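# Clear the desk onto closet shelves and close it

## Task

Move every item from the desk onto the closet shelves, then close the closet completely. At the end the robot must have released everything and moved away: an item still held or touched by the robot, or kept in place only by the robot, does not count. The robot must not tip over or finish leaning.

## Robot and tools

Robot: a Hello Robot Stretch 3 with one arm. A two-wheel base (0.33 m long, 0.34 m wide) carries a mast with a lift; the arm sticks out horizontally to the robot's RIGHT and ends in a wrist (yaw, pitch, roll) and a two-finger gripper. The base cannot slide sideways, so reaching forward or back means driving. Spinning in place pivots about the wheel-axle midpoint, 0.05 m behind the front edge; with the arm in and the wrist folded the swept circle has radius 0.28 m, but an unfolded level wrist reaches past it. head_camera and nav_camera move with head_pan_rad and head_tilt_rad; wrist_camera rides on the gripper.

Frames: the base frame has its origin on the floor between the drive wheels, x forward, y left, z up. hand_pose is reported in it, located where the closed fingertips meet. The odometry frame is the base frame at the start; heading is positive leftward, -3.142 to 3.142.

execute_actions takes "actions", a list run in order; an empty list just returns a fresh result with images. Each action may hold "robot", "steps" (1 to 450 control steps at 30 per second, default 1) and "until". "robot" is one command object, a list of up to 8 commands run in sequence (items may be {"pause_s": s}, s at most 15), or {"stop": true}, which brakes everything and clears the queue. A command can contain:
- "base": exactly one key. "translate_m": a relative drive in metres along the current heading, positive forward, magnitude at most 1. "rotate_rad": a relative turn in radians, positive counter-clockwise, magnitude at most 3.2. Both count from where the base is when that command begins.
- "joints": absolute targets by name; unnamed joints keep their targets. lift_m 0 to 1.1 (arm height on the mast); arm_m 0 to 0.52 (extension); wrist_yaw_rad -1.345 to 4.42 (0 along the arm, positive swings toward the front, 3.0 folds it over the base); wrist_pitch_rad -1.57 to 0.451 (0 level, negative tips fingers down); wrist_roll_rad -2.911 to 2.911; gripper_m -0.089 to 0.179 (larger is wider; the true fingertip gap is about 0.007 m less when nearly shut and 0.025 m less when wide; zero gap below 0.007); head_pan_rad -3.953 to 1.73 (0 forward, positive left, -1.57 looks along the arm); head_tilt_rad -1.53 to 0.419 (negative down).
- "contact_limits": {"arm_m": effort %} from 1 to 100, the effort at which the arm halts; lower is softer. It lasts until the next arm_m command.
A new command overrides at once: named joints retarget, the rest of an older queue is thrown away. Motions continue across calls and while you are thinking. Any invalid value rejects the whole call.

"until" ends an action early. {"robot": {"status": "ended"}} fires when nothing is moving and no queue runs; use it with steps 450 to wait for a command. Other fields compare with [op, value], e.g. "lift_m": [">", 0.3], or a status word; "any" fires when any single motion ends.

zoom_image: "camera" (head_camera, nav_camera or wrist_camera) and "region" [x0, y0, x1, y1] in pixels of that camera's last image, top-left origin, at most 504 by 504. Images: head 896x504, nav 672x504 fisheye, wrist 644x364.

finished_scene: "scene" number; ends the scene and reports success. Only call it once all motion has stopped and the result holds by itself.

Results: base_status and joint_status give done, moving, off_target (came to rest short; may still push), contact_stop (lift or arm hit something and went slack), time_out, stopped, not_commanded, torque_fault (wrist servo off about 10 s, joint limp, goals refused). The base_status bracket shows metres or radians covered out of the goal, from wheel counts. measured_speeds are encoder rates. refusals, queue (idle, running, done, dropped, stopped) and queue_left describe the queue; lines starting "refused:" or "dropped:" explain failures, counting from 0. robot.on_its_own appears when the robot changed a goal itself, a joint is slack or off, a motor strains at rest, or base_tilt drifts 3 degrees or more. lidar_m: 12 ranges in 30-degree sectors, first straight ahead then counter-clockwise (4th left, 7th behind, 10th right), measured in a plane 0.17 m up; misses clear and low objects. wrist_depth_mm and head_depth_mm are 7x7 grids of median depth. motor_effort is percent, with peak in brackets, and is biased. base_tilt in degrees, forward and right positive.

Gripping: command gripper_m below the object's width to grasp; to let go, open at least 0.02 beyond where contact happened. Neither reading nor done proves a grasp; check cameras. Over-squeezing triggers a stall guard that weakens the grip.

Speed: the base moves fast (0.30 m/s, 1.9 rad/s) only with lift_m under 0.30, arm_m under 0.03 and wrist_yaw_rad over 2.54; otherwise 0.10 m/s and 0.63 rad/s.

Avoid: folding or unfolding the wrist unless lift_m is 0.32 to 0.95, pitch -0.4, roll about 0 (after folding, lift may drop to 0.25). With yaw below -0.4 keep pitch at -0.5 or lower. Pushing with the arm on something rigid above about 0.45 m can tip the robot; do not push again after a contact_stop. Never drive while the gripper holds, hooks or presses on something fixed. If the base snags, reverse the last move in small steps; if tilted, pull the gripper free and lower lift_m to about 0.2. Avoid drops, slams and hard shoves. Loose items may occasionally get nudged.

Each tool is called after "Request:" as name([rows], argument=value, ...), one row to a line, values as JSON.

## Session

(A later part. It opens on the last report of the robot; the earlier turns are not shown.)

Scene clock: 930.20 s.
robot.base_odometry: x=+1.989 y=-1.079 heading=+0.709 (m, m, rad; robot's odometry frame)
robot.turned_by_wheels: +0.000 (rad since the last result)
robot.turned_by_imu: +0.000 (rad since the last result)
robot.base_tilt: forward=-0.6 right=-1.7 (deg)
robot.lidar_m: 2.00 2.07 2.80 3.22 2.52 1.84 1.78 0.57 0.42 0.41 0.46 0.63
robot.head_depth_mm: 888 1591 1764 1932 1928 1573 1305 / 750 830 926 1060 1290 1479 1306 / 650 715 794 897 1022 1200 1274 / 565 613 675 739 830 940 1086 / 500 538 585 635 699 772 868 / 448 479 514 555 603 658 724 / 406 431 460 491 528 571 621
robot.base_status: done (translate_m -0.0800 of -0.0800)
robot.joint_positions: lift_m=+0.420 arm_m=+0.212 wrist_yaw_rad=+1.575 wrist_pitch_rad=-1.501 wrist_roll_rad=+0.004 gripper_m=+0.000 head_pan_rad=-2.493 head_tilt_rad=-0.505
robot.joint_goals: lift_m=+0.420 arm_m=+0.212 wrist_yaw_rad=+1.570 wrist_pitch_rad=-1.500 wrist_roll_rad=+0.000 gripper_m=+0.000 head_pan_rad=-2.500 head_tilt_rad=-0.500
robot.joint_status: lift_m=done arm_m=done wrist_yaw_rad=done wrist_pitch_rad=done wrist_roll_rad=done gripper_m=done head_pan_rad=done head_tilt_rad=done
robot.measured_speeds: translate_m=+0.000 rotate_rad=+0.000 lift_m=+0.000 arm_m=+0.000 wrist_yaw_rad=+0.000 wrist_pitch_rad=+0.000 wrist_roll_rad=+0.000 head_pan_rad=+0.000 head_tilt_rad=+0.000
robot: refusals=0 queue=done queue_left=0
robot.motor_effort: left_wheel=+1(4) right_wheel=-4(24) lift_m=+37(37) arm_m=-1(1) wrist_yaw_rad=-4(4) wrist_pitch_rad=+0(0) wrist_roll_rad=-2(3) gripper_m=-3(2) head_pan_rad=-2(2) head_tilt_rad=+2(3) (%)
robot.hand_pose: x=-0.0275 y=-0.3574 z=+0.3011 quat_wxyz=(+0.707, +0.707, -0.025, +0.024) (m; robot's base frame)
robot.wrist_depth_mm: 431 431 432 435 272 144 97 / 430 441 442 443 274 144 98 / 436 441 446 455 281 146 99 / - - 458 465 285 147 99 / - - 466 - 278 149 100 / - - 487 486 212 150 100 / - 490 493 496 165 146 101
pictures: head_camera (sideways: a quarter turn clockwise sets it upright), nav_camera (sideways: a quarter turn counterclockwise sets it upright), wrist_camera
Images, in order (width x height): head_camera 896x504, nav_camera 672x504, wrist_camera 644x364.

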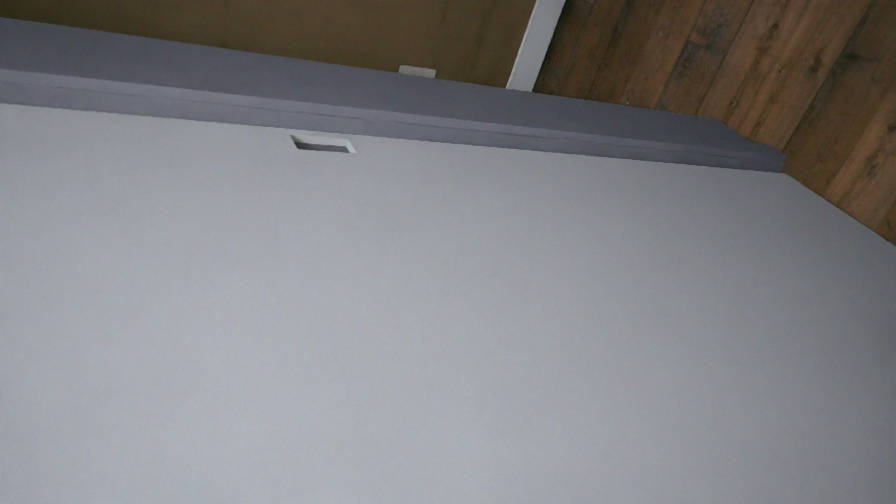

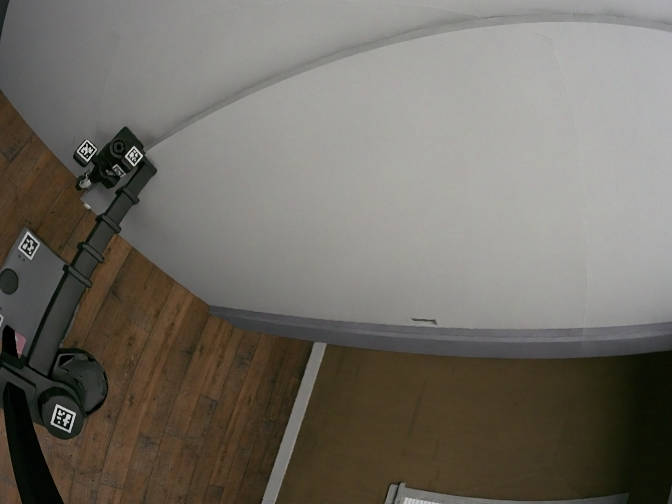

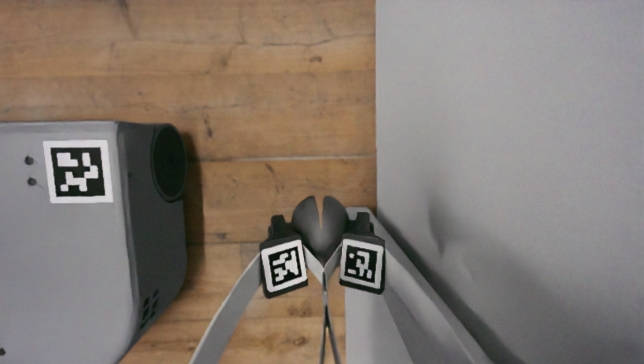

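Request:
execute_actions([
  {"robot":[{"base":{"translate_m":-0.05}}],"steps":200,"until":{"robot":{"status":"ended"}}},
  {"steps":15},
])

Scene clock: 938.67 s.
robot.base_odometry: x=+1.951 y=-1.111 heading=+0.710 (m, m, rad; robot's odometry frame)
robot.turned_by_wheels: +0.002 (rad since the last result)
robot.turned_by_imu: +0.003 (rad since the last result)
robot.base_tilt: forward=+2.3 right=-1.8 (deg)
robot.lidar_m: 2.03 2.11 2.87 3.22 2.44 1.80 1.73 0.57 0.42 0.40 0.46 0.63
robot.head_depth_mm: 881 1581 1737 1887 1986 1648 1364 / 757 832 929 1054 1283 1546 1347 / 648 712 794 895 1025 1192 1306 / 564 612 671 742 827 939 1082 / 499 536 582 635 697 770 866 / 448 478 513 554 600 656 724 / 405 430 460 492 527 570 620
robot.base_status: off_target (translate_m -0.0499 of -0.0500)
robot.joint_positions: lift_m=+0.420 arm_m=+0.212 wrist_yaw_rad=+1.630 wrist_pitch_rad=-1.501 wrist_roll_rad=+0.005 gripper_m=+0.000 head_pan_rad=-2.493 head_tilt_rad=-0.505
robot.joint_goals: lift_m=+0.420 arm_m=+0.212 wrist_yaw_rad=+1.613 wrist_pitch_rad=-1.500 wrist_roll_rad=+0.000 gripper_m=+0.000 head_pan_rad=-2.500 head_tilt_rad=-0.500
robot.joint_status: lift_m=done arm_m=done wrist_yaw_rad=done wrist_pitch_rad=done wrist_roll_rad=done gripper_m=done head_pan_rad=done head_tilt_rad=done
robot.measured_speeds: translate_m=+0.000 rotate_rad=+0.000 lift_m=+0.000 arm_m=+0.000 wrist_yaw_rad=+0.000 wrist_pitch_rad=+0.000 wrist_roll_rad=+0.000 head_pan_rad=+0.000 head_tilt_rad=+0.000
robot: refusals=0 queue=done queue_left=0
robot.on_its_own: wrist_yaw_rad is held at +1.613, not at your +1.570, by its stall guard, which is not easing now; left_wheel is at rest, and its effort (+19) is outside its rest range (-18 to +18); right_wheel is at rest, and its effort (-57) is outside its rest range (-18 to +18)
robot.motor_effort: left_wheel=+19(42) right_wheel=-57(96) lift_m=+37(36) arm_m=+2(1) wrist_yaw_rad=-11(21) wrist_pitch_rad=+0(3) wrist_roll_rad=-3(3) gripper_m=-3(3) head_pan_rad=-2(2) head_tilt_rad=+2(2) (%)
robot.hand_pose: x=-0.0275 y=-0.3574 z=+0.3011 quat_wxyz=(+0.706, +0.707, -0.005, +0.044) (m; robot's base frame)
robot.wrist_depth_mm: 428 422 424 432 299 153 102 / 424 436 433 441 292 151 102 / - - 444 457 291 150 102 / - - 459 463 283 149 101 / - - 472 - 249 148 101 / - - 485 495 200 147 100 / - 505 512 505 151 136 99
pictures: head_camera (sideways: a quarter turn clockwise sets it upright), nav_camera (sideways: a quarter turn counterclockwise sets it upright), wrist_camera
Images, in order (width x height): head_camera 896x504, nav_camera 672x504, wrist_camera 644x364.

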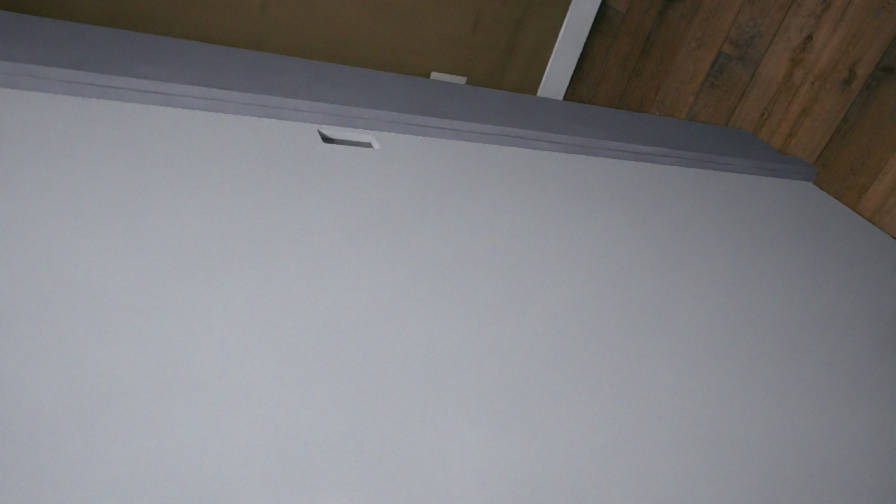

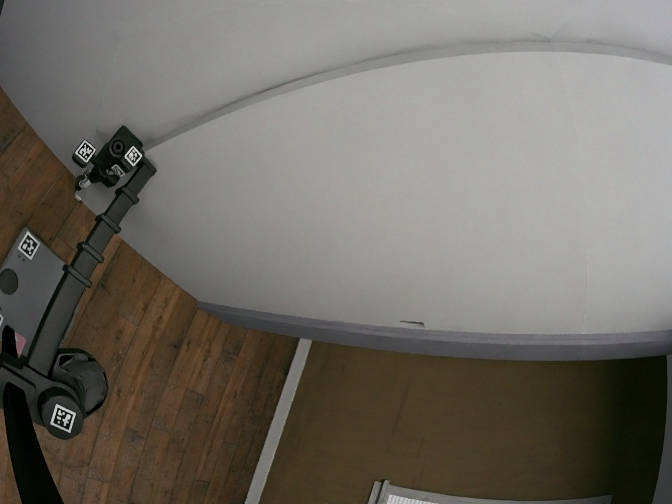

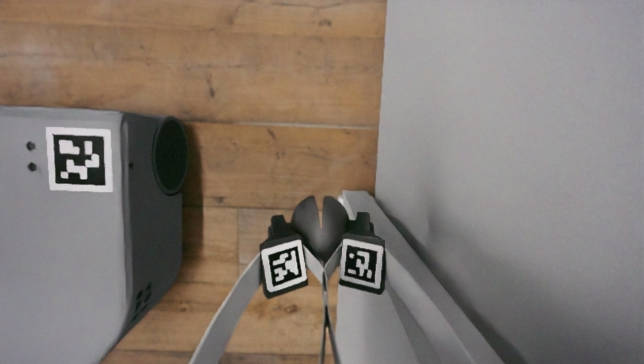

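Request:
execute_actions([
  {"robot":[{"base":{"translate_m":0.1}},{"joints":{"wrist_yaw_rad":1.57,"head_pan_rad":-1.1,"head_tilt_rad":-0.7}},{"joints":{"arm_m":0.3},"contact_limits":{"arm_m":25}}],"steps":200,"until":{"robot":{"status":"ended"}}},
  {"steps":10},
  {"robot":{"base":{"translate_m":0.15}},"steps":150,"until":{"robot":{"status":"ended"}}},
  {"steps":10},
])

Scene clock: 950.10 s.
robot.base_odometry: x=+2.141 y=-0.948 heading=+0.708 (m, m, rad; robot's odometry frame)
robot.turned_by_wheels: -0.002 (rad since the last result)
robot.turned_by_imu: -0.010 (rad since the last result)
robot.base_tilt: forward=-0.5 right=-1.7 (deg)
robot.lidar_m: 1.80 1.86 2.50 3.26 2.83 2.05 1.97 0.57 0.47 0.45 0.46 0.56
robot.head_depth_mm: 347 384 429 486 564 659 - / 360 400 450 512 600 717 843 / 376 419 472 544 638 772 986 / 391 438 499 575 685 842 1100 / 408 461 526 614 737 922 1155 / 426 483 570 701 848 992 1143 / 507 571 616 669 751 955 1183
robot.base_status: done (translate_m +0.1500 of +0.1500)
robot.joint_positions: lift_m=+0.420 arm_m=+0.224 wrist_yaw_rad=+1.573 wrist_pitch_rad=-1.499 wrist_roll_rad=+0.004 gripper_m=+0.000 head_pan_rad=-1.106 head_tilt_rad=-0.695
robot.joint_goals: lift_m=+0.420 arm_m=+0.224 wrist_yaw_rad=+1.570 wrist_pitch_rad=-1.500 wrist_roll_rad=+0.000 gripper_m=+0.000 head_pan_rad=-1.100 head_tilt_rad=-0.700
robot.joint_status: lift_m=done arm_m=contact_stop wrist_yaw_rad=done wrist_pitch_rad=done wrist_roll_rad=done gripper_m=done head_pan_rad=done head_tilt_rad=done
robot.measured_speeds: translate_m=+0.000 rotate_rad=+0.000 lift_m=+0.000 arm_m=+0.000 wrist_yaw_rad=+0.000 wrist_pitch_rad=+0.000 wrist_roll_rad=+0.000 head_pan_rad=+0.000 head_tilt_rad=+0.000
robot: refusals=0 queue=done queue_left=0
robot.on_its_own: arm_m is slack since a contact_stop, until your next command for it (your +0.300 is given up)
robot.motor_effort: left_wheel=-1(40) right_wheel=+1(62) lift_m=+37(37) arm_m=+0(29) wrist_yaw_rad=-3(16) wrist_pitch_rad=-1(2) wrist_roll_rad=-2(2) gripper_m=-3(3) head_pan_rad=+1(30) head_tilt_rad=-1(15) (%)
robot.contact_limits: arm_m 25 (drawing in: default 15, maximum 25; extending or still: default 22, maximum 35)
robot.hand_pose: x=-0.0271 y=-0.3689 z=+0.3012 quat_wxyz=(+0.707, +0.706, -0.026, +0.024) (m; robot's base frame)
robot.wrist_depth_mm: 429 425 432 433 226 120 81 / 439 446 443 437 233 121 82 / 450 445 445 452 236 123 83 / - - 451 464 240 124 84 / - - 464 - 243 126 85 / - - 484 482 218 128 85 / - 488 492 498 297 129 86
pictures: head_camera (sideways: a quarter turn clockwise sets it upright), nav_camera (sideways: a quarter turn counterclockwise sets it upright), wrist_camera
Images, in order (width x height): head_camera 896x504, nav_camera 672x504, wrist_camera 644x364.

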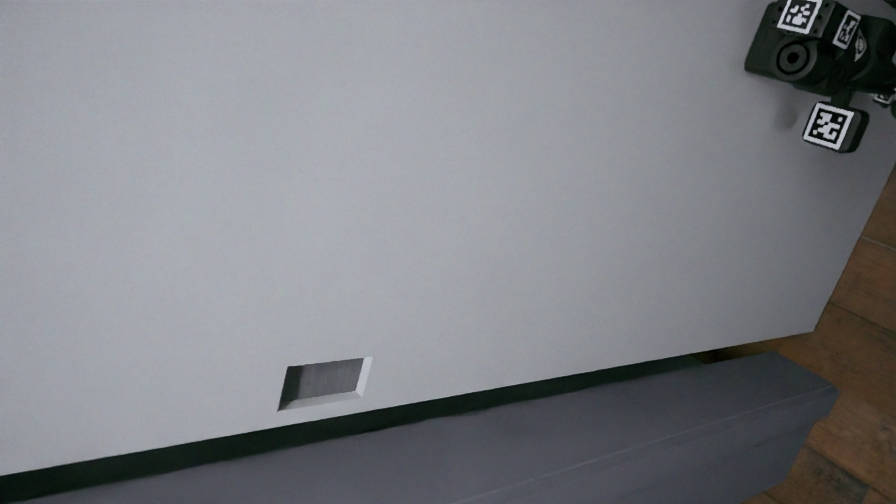

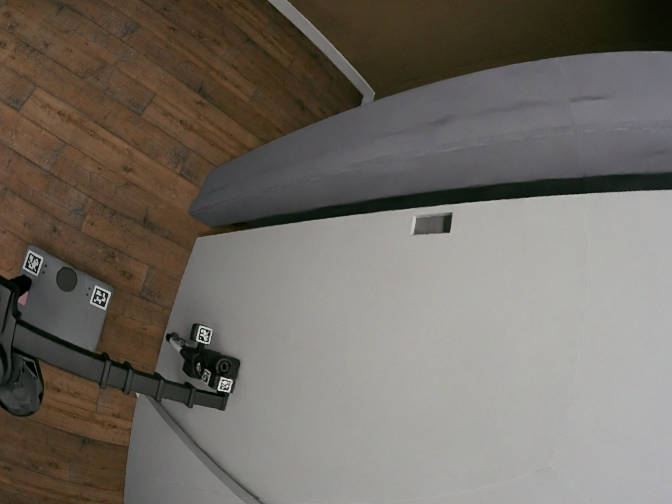

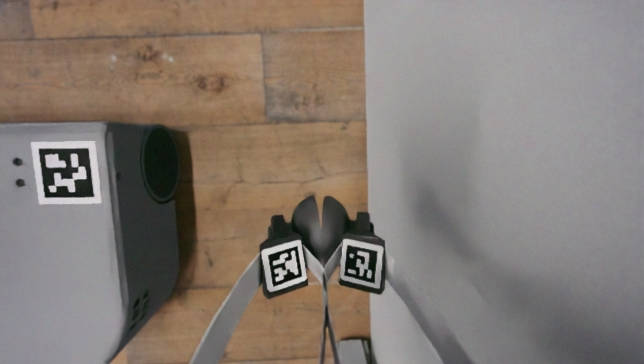

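Request:
execute_actions([
  {"robot":{"joints":{"arm_m":0.3},"contact_limits":{"arm_m":30}},"steps":40,"until":{"robot":{"status":"ended"}}},
  {"robot":{"base":{"translate_m":0.1}},"steps":150,"until":{"robot":{"status":"ended"}}},
  {"steps":10},
])

Scene clock: 957.80 s.
robot.base_odometry: x=+2.217 y=-0.883 heading=+0.708 (m, m, rad; robot's odometry frame)
robot.turned_by_wheels: +0.000 (rad since the last result)
robot.turned_by_imu: -0.485 (rad since the last result)
robot.base_tilt: forward=-0.5 right=-1.7 (deg)
robot.lidar_m: 0.55 1.78 1.86 2.56 3.69 2.75 2.06 1.99 0.57 0.47 0.45 0.47
robot.head_depth_mm: 366 412 468 547 650 759 1046 / 364 409 465 542 644 798 1074 / 362 406 461 537 638 789 1032 / 360 403 459 533 631 782 1016 / 358 401 455 528 625 768 998 / 356 398 453 523 620 759 981 / 354 395 449 517 613 750 969
robot.base_status: done (translate_m +0.1000 of +0.1000)
robot.joint_positions: lift_m=+0.420 arm_m=+0.299 wrist_yaw_rad=+1.566 wrist_pitch_rad=-1.500 wrist_roll_rad=+0.004 gripper_m=+0.000 head_pan_rad=-1.104 head_tilt_rad=-0.696
robot.joint_goals: lift_m=+0.420 arm_m=+0.300 wrist_yaw_rad=+1.570 wrist_pitch_rad=-1.500 wrist_roll_rad=+0.000 gripper_m=+0.000 head_pan_rad=-1.100 head_tilt_rad=-0.700
robot.joint_status: lift_m=done arm_m=done wrist_yaw_rad=done wrist_pitch_rad=done wrist_roll_rad=done gripper_m=done head_pan_rad=done head_tilt_rad=done
robot.measured_speeds: translate_m=+0.000 rotate_rad=+0.000 lift_m=+0.000 arm_m=+0.000 wrist_yaw_rad=+0.000 wrist_pitch_rad=+0.000 wrist_roll_rad=+0.000 head_pan_rad=+0.000 head_tilt_rad=+0.000
robot: refusals=0 queue=done queue_left=0
robot.motor_effort: left_wheel=-4(41) right_wheel=+8(80) lift_m=+33(36) arm_m=+5(30) wrist_yaw_rad=+1(13) wrist_pitch_rad=+0(15) wrist_roll_rad=-2(3) gripper_m=-2(3) head_pan_rad=+1(1) head_tilt_rad=-2(6) (%)
robot.contact_limits: arm_m 30 (drawing in: default 15, maximum 25; extending or still: default 22, maximum 35)
robot.hand_pose: x=-0.0273 y=-0.4446 z=+0.3013 quat_wxyz=(+0.707, +0.706, -0.028, +0.022) (m; robot's base frame)
robot.wrist_depth_mm: 430 432 429 254 115 74 54 / 433 439 447 426 140 84 60 / 438 445 446 450 181 96 66 / - 457 464 459 253 114 74 / - 463 464 - 289 140 84 / - 483 487 488 222 170 96 / - 487 486 499 493 147 113
pictures: head_camera (sideways: a quarter turn clockwise sets it upright), nav_camera (sideways: a quarter turn counterclockwise sets it upright), wrist_camera
Images, in order (width x height): head_camera 896x504, nav_camera 672x504, wrist_camera 644x364.

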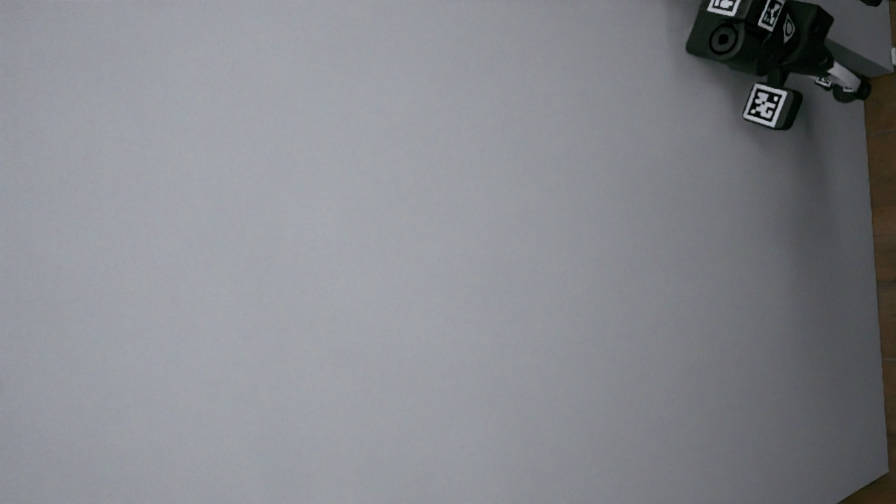

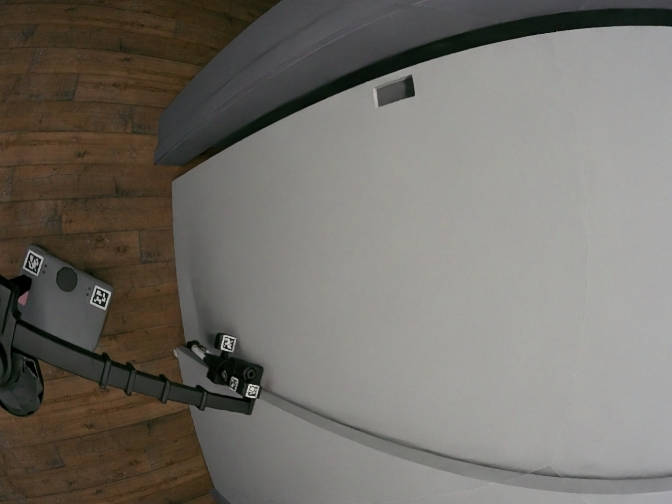

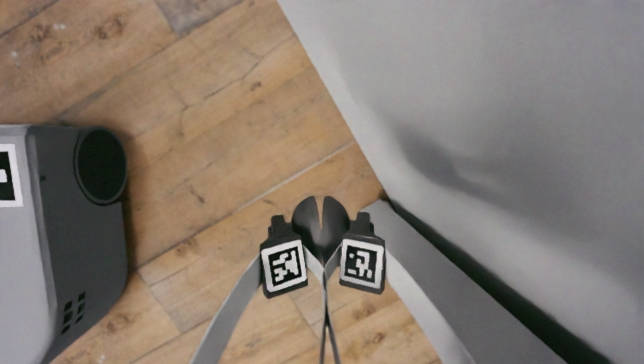

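Request:
execute_actions([
  {"robot":[{"joints":{"arm_m":0.0}},{"base":{"rotate_rad":0.485}},{"joints":{"wrist_yaw_rad":0.08}},{"joints":{"wrist_pitch_rad":0.0,"lift_m":0.32}},{"base":{"translate_m":0.08}},{"joints":{"arm_m":0.2},"contact_limits":{"arm_m":22}}],"steps":400,"until":{"robot":{"status":"ended"}}},
  {"steps":15},
])

Scene clock: 975.40 s.
robot.base_odometry: x=+2.246 y=-0.809 heading=+1.194 (m, m, rad; robot's odometry frame)
robot.turned_by_wheels: +0.486 (rad since the last result)
robot.turned_by_imu: +0.457 (rad since the last result)
robot.base_tilt: forward=-0.6 right=-1.8 (deg)
robot.lidar_m: 1.70 1.74 2.29 3.64 3.10 2.18 2.07 0.61 0.48 0.45 0.46 0.50
robot.head_depth_mm: 351 389 435 494 572 677 833 / 364 404 454 520 606 722 911 / 377 421 477 547 644 781 993 / 391 439 499 578 688 845 1103 / 407 462 550 736 828 994 1142 / 639 528 574 627 705 847 1122 / 422 451 498 570 714 952 1164
robot.base_status: done (translate_m +0.0800 of +0.0800)
robot.joint_positions: lift_m=+0.320 arm_m=+0.032 wrist_yaw_rad=+0.118 wrist_pitch_rad=-0.022 wrist_roll_rad=+0.003 gripper_m=+0.000 head_pan_rad=-1.104 head_tilt_rad=-0.696
robot.joint_goals: lift_m=+0.320 arm_m=+0.032 wrist_yaw_rad=+0.080 wrist_pitch_rad=+0.000 wrist_roll_rad=+0.000 gripper_m=+0.000 head_pan_rad=-1.100 head_tilt_rad=-0.700
robot.joint_status: lift_m=done arm_m=contact_stop wrist_yaw_rad=done wrist_pitch_rad=done wrist_roll_rad=done gripper_m=done head_pan_rad=done head_tilt_rad=done
robot.measured_speeds: translate_m=-0.001 rotate_rad=+0.005 lift_m=+0.000 arm_m=-0.002 wrist_yaw_rad=+0.000 wrist_pitch_rad=+0.000 wrist_roll_rad=+0.000 head_pan_rad=+0.000 head_tilt_rad=+0.000
robot: refusals=0 queue=dropped queue_left=0
robot.on_its_own: arm_m is slack since a contact_stop, until your next command for it (your +0.200 is given up)
robot.motor_effort: left_wheel=+4(16) right_wheel=-11(21) lift_m=+18(34) arm_m=+1(25) wrist_yaw_rad=-25(29) wrist_pitch_rad=+13(29) wrist_roll_rad=-2(2) gripper_m=-8(9) head_pan_rad=+1(2) head_tilt_rad=-1(2) (%)
robot.contact_limits: arm_m 22 (drawing in: default 15, maximum 25; extending or still: default 22, maximum 35)
robot.hand_pose: x=+0.0086 y=-0.4304 z=+0.4293 quat_wxyz=(+0.705, +0.050, -0.706, +0.033) (m; robot's base frame)
robot.wrist_depth_mm: 169 166 164 161 159 157 155 / 174 172 171 167 164 162 160 / 182 180 176 173 170 167 166 / 189 187 183 180 177 175 172 / 195 193 190 - 184 180 178 / 206 203 200 198 190 188 186 / 215 212 208 204 200 196 193
pictures: head_camera (sideways: a quarter turn clockwise sets it upright), nav_camera (sideways: a quarter turn counterclockwise sets it upright), wrist_camera
Images, in order (width x height): head_camera 896x504, nav_camera 672x504, wrist_camera 644x364.

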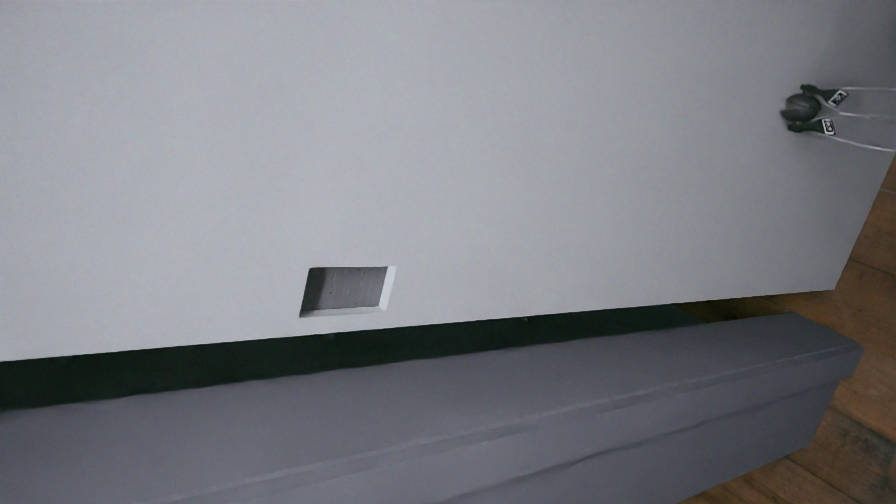

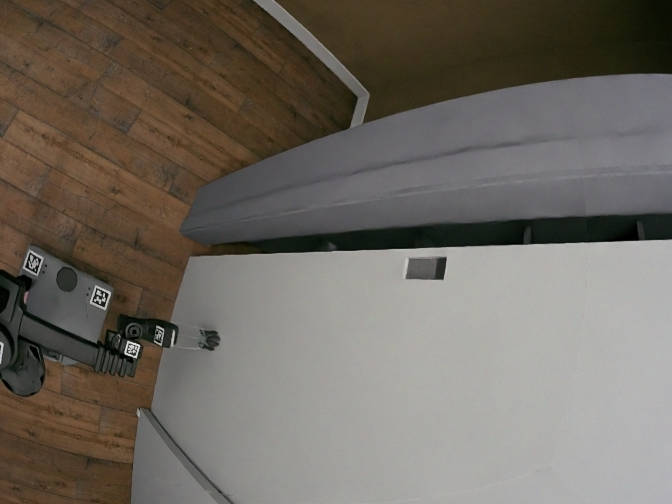

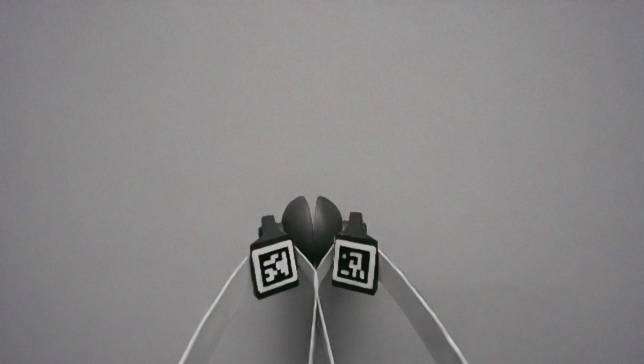

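Request:
execute_actions([
  {"robot":{"base":{"translate_m":0.12}},"steps":150,"until":{"robot":{"status":"ended"}}},
  {"steps":10},
])

Scene clock: 980.50 s.
robot.base_odometry: x=+2.290 y=-0.697 heading=+1.194 (m, m, rad; robot's odometry frame)
robot.turned_by_wheels: +0.000 (rad since the last result)
robot.turned_by_imu: +0.001 (rad since the last result)
robot.base_tilt: forward=-0.6 right=-1.7 (deg)
robot.lidar_m: 1.58 1.63 2.13 3.27 3.26 2.31 2.19 0.65 0.47 0.45 0.42 0.51
robot.head_depth_mm: 345 381 428 485 562 669 819 / 357 397 446 510 596 716 889 / 372 413 467 538 634 766 979 / 385 431 489 568 666 816 1041 / 351 388 439 499 598 747 999 / 336 380 448 529 656 839 1145 / 363 417 484 575 737 1341 1183
robot.base_status: done (translate_m +0.1200 of +0.1200)
robot.joint_positions: lift_m=+0.320 arm_m=+0.023 wrist_yaw_rad=+0.131 wrist_pitch_rad=-0.022 wrist_roll_rad=+0.003 gripper_m=+0.000 head_pan_rad=-1.104 head_tilt_rad=-0.696
robot.joint_goals: lift_m=+0.320 arm_m=+0.023 wrist_yaw_rad=+0.133 wrist_pitch_rad=+0.000 wrist_roll_rad=+0.000 gripper_m=+0.000 head_pan_rad=-1.100 head_tilt_rad=-0.700
robot.joint_status: lift_m=done arm_m=contact_stop wrist_yaw_rad=done wrist_pitch_rad=done wrist_roll_rad=done gripper_m=done head_pan_rad=done head_tilt_rad=done
robot.measured_speeds: translate_m=+0.000 rotate_rad=+0.000 lift_m=+0.000 arm_m=+0.000 wrist_yaw_rad=+0.000 wrist_pitch_rad=+0.000 wrist_roll_rad=+0.000 head_pan_rad=+0.000 head_tilt_rad=+0.000
robot: refusals=0 queue=done queue_left=0
robot.on_its_own: wrist_yaw_rad is held at +0.133, not at your +0.080, by its stall guard, which is not easing now; arm_m is slack since a contact_stop, until your next command for it (your +0.200 is given up)
robot.motor_effort: left_wheel=-1(14) right_wheel=+0(31) lift_m=+18(18) arm_m=+0(4) wrist_yaw_rad=+1(45) wrist_pitch_rad=+13(14) wrist_roll_rad=-2(2) gripper_m=-3(19) head_pan_rad=+1(2) head_tilt_rad=-2(2) (%)
robot.contact_limits: arm_m 22 (drawing in: default 15, maximum 25; extending or still: default 22, maximum 35)
robot.hand_pose: x=+0.0119 y=-0.4211 z=+0.4296 quat_wxyz=(+0.705, +0.054, -0.706, +0.038) (m; robot's base frame)
robot.wrist_depth_mm: 172 170 165 163 160 157 155 / 178 175 173 169 165 163 160 / 185 182 178 175 173 169 165 / 192 189 185 182 179 175 171 / 201 198 193 - 184 181 177 / 211 206 202 197 193 189 186 / 218 214 210 206 201 196 192
pictures: head_camera (sideways: a quarter turn clockwise sets it upright), nav_camera (sideways: a quarter turn counterclockwise sets it upright), wrist_camera
Images, in order (width x height): head_camera 896x504, nav_camera 672x504, wrist_camera 644x364.

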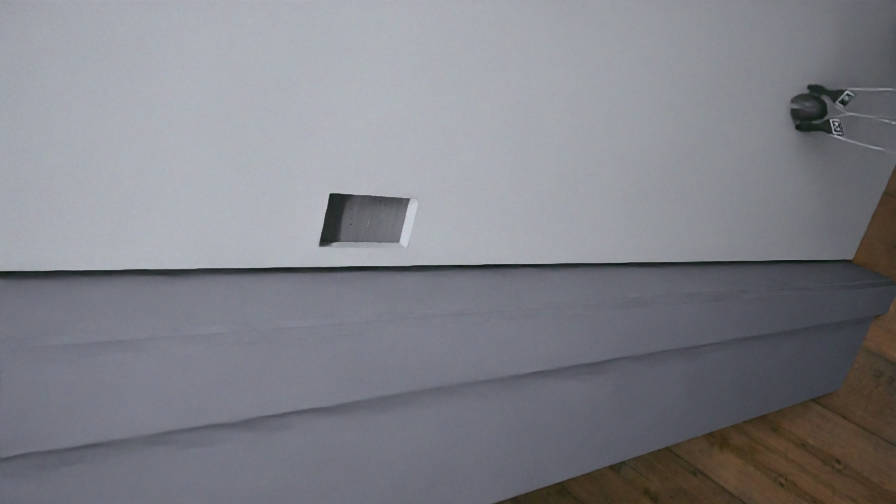

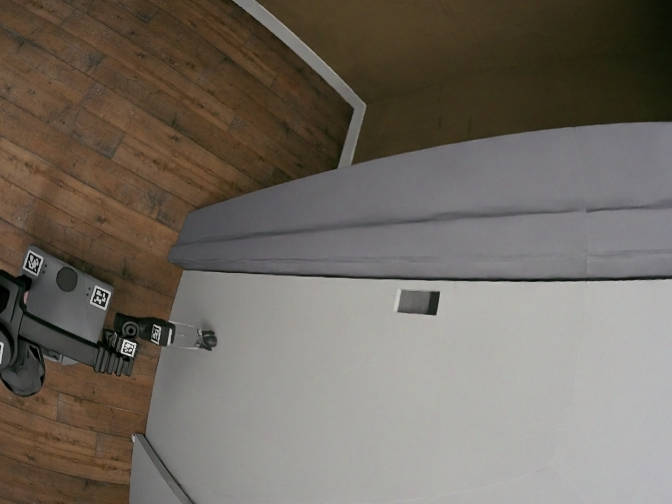

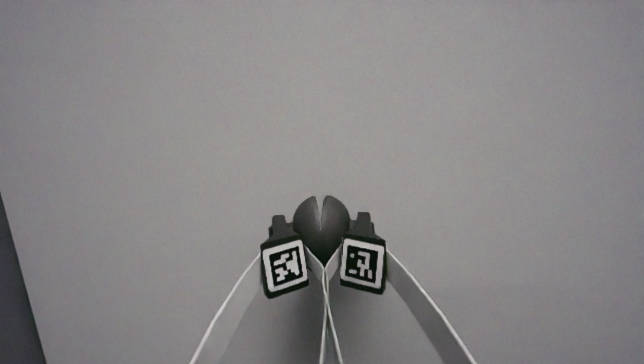

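Nearly closed; one more press and push, then check.

Request:
execute_actions([
  {"robot":{"joints":{"arm_m":0.1},"contact_limits":{"arm_m":22}},"steps":40,"until":{"robot":{"status":"ended"}}},
  {"robot":{"base":{"translate_m":0.05}},"steps":150,"until":{"robot":{"status":"ended"}}},
  {"steps":10},
  {"robot":{"joints":{"arm_m":0.0,"wrist_pitch_rad":-1.4}},"steps":90,"until":{"robot":{"status":"ended"}}},
  {"robot":{"joints":{"head_pan_rad":-1.9,"head_tilt_rad":-0.4}},"steps":40},
])

Scene clock: 988.33 s.
robot.base_odometry: x=+2.309 y=-0.651 heading=+1.194 (m, m, rad; robot's odometry frame)
robot.turned_by_wheels: +0.000 (rad since the last result)
robot.turned_by_imu: -0.037 (rad since the last result)
robot.base_tilt: forward=-0.6 right=-1.7 (deg)
robot.lidar_m: 1.54 1.57 2.00 3.65 3.30 2.39 2.23 0.68 0.47 0.44 0.40 0.49
robot.head_depth_mm: 439 472 515 568 628 706 806 / 418 450 488 534 588 652 740 / 398 428 463 502 551 612 683 / 381 409 439 476 521 571 635 / 366 391 420 452 491 536 592 / 351 374 402 431 466 506 556 / 338 360 384 411 442 480 521
robot.base_status: done (translate_m +0.0500 of +0.0500)
robot.joint_positions: lift_m=+0.320 arm_m=+0.000 wrist_yaw_rad=+0.075 wrist_pitch_rad=-1.397 wrist_roll_rad=+0.003 gripper_m=+0.000 head_pan_rad=-1.893 head_tilt_rad=-0.409
robot.joint_goals: lift_m=+0.320 arm_m=+0.000 wrist_yaw_rad=+0.073 wrist_pitch_rad=-1.400 wrist_roll_rad=+0.000 gripper_m=+0.000 head_pan_rad=-1.900 head_tilt_rad=-0.400
robot.joint_status: lift_m=done arm_m=done wrist_yaw_rad=done wrist_pitch_rad=done wrist_roll_rad=done gripper_m=done head_pan_rad=done head_tilt_rad=done
robot.measured_speeds: translate_m=+0.000 rotate_rad=+0.000 lift_m=+0.000 arm_m=+0.000 wrist_yaw_rad=+0.000 wrist_pitch_rad=+0.000 wrist_roll_rad=+0.000 head_pan_rad=+0.000 head_tilt_rad=+0.000
robot: refusals=0 queue=done queue_left=0
robot.motor_effort: left_wheel=+1(19) right_wheel=-3(17) lift_m=+18(18) arm_m=-2(23) wrist_yaw_rad=-2(36) wrist_pitch_rad=-2(27) wrist_roll_rad=-2(2) gripper_m=-3(12) head_pan_rad=-2(28) head_tilt_rad=+3(19) (%)
robot.hand_pose: x=-0.0201 y=-0.1658 z=+0.2026 quat_wxyz=(+0.557, +0.474, -0.524, -0.435) (m; robot's base frame)
robot.wrist_depth_mm: 343 357 359 366 358 367 366 / 363 359 355 368 368 367 373 / 354 364 360 370 364 371 374 / 365 367 364 363 370 374 372 / 364 361 362 - - 370 376 / 364 369 367 - - - 378 / 368 369 - - - - -
pictures: head_camera (sideways: a quarter turn clockwise sets it upright), nav_camera (sideways: a quarter turn counterclockwise sets it upright), wrist_camera
replaced: robot.arm_m: its motion had ended contact_stop
Images, in order (width x height): head_camera 896x504, nav_camera 672x504, wrist_camera 644x364.

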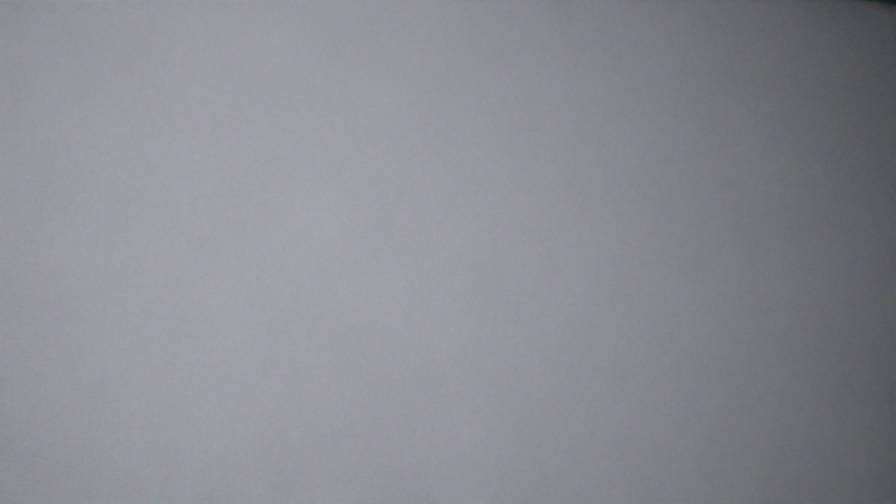

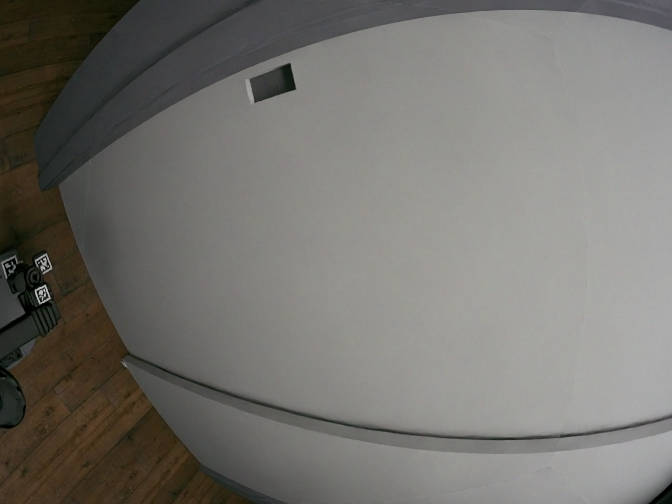

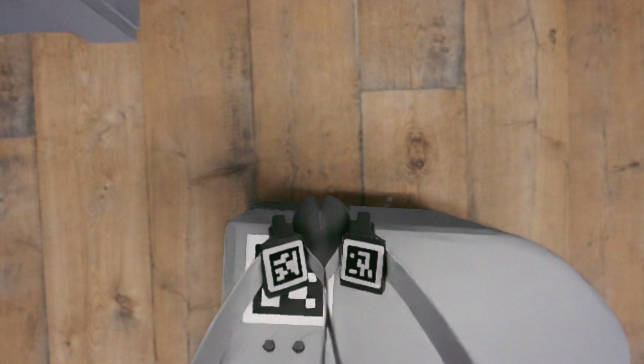

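Request:
execute_actions([
  {"robot":[{"base":{"rotate_rad":0.9}},{"base":{"translate_m":0.6},"joints":{"head_pan_rad":-2.9,"head_tilt_rad":-0.3}}],"steps":400,"until":{"robot":{"status":"ended"}}},
  {"steps":10},
])

Scene clock: 1000.60 s.
robot.base_odometry: x=+2.009 y=-0.131 heading=+2.093 (m, m, rad; robot's odometry frame)
robot.turned_by_wheels: +0.900 (rad since the last result)
robot.turned_by_imu: +0.909 (rad since the last result)
robot.base_tilt: forward=-0.6 right=-1.7 (deg)
robot.lidar_m: 1.33 2.39 2.97 3.00 2.65 1.59 0.99 0.81 1.55 1.28 1.13 1.13
robot.head_depth_mm: 1024 1094 1152 1235 1322 1414 1481 / 962 1017 1094 1162 1251 1360 1433 / 904 957 1022 1088 1159 1241 1349 / 858 902 961 1017 1069 1146 1243 / 811 851 900 953 1010 1074 1155 / 772 808 854 897 942 931 992 / 674 703 740 782 828 877 936
robot.base_status: done (translate_m +0.6000 of +0.6000)
robot.joint_positions: lift_m=+0.320 arm_m=+0.000 wrist_yaw_rad=+0.075 wrist_pitch_rad=-1.398 wrist_roll_rad=+0.003 gripper_m=+0.000 head_pan_rad=-2.893 head_tilt_rad=-0.309
robot.joint_goals: lift_m=+0.320 arm_m=+0.000 wrist_yaw_rad=+0.073 wrist_pitch_rad=-1.400 wrist_roll_rad=+0.000 gripper_m=+0.000 head_pan_rad=-2.900 head_tilt_rad=-0.300
robot.joint_status: lift_m=done arm_m=done wrist_yaw_rad=done wrist_pitch_rad=done wrist_roll_rad=done gripper_m=done head_pan_rad=done head_tilt_rad=done
robot.measured_speeds: translate_m=+0.000 rotate_rad=+0.000 lift_m=+0.000 arm_m=+0.000 wrist_yaw_rad=+0.000 wrist_pitch_rad=+0.000 wrist_roll_rad=+0.000 head_pan_rad=+0.000 head_tilt_rad=+0.000
robot: refusals=0 queue=done queue_left=0
robot.motor_effort: left_wheel=-4(8) right_wheel=+3(7) lift_m=+18(18) arm_m=-2(2) wrist_yaw_rad=-2(2) wrist_pitch_rad=-1(2) wrist_roll_rad=-2(2) gripper_m=-3(3) head_pan_rad=-2(29) head_tilt_rad=+4(11) (%)
robot.hand_pose: x=-0.0201 y=-0.1656 z=+0.2026 quat_wxyz=(+0.557, +0.474, -0.524, -0.435) (m; robot's base frame)
robot.wrist_depth_mm: 357 356 362 359 365 371 374 / 360 362 361 367 370 366 372 / 358 362 366 365 367 376 375 / 360 364 365 369 370 369 372 / 362 366 358 - - 375 381 / 360 369 365 - - - 386 / 360 367 - - - - -
pictures: head_camera (sideways: a quarter turn clockwise sets it upright), nav_camera (sideways: a quarter turn counterclockwise sets it upright), wrist_camera
Images, in order (width x height): head_camera 896x504, nav_camera 672x504, wrist_camera 644x364.

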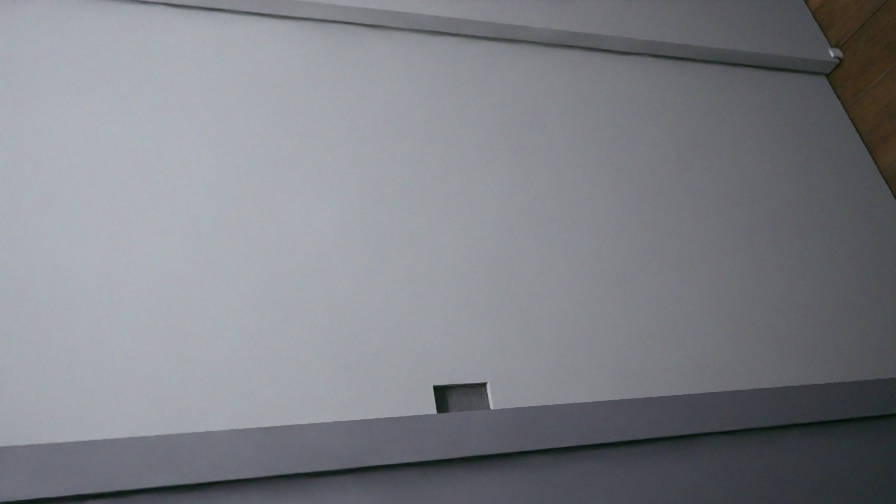

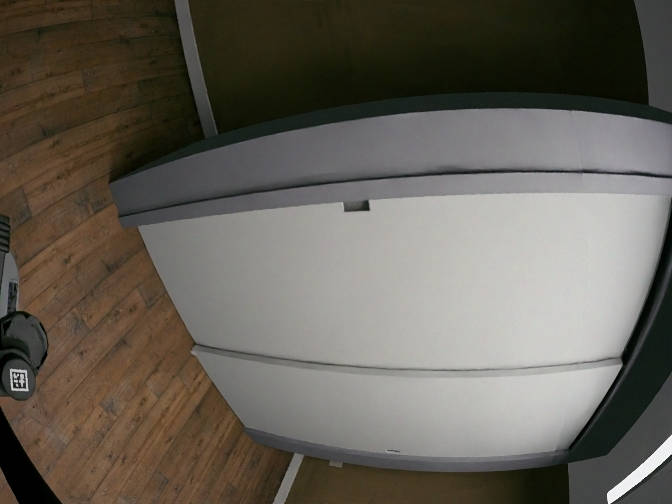

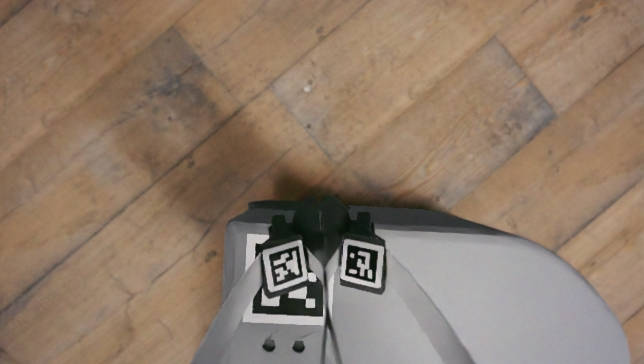

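Both look closed.

Request:
finished_scene(scene=1)

The scene is finished: the task was done.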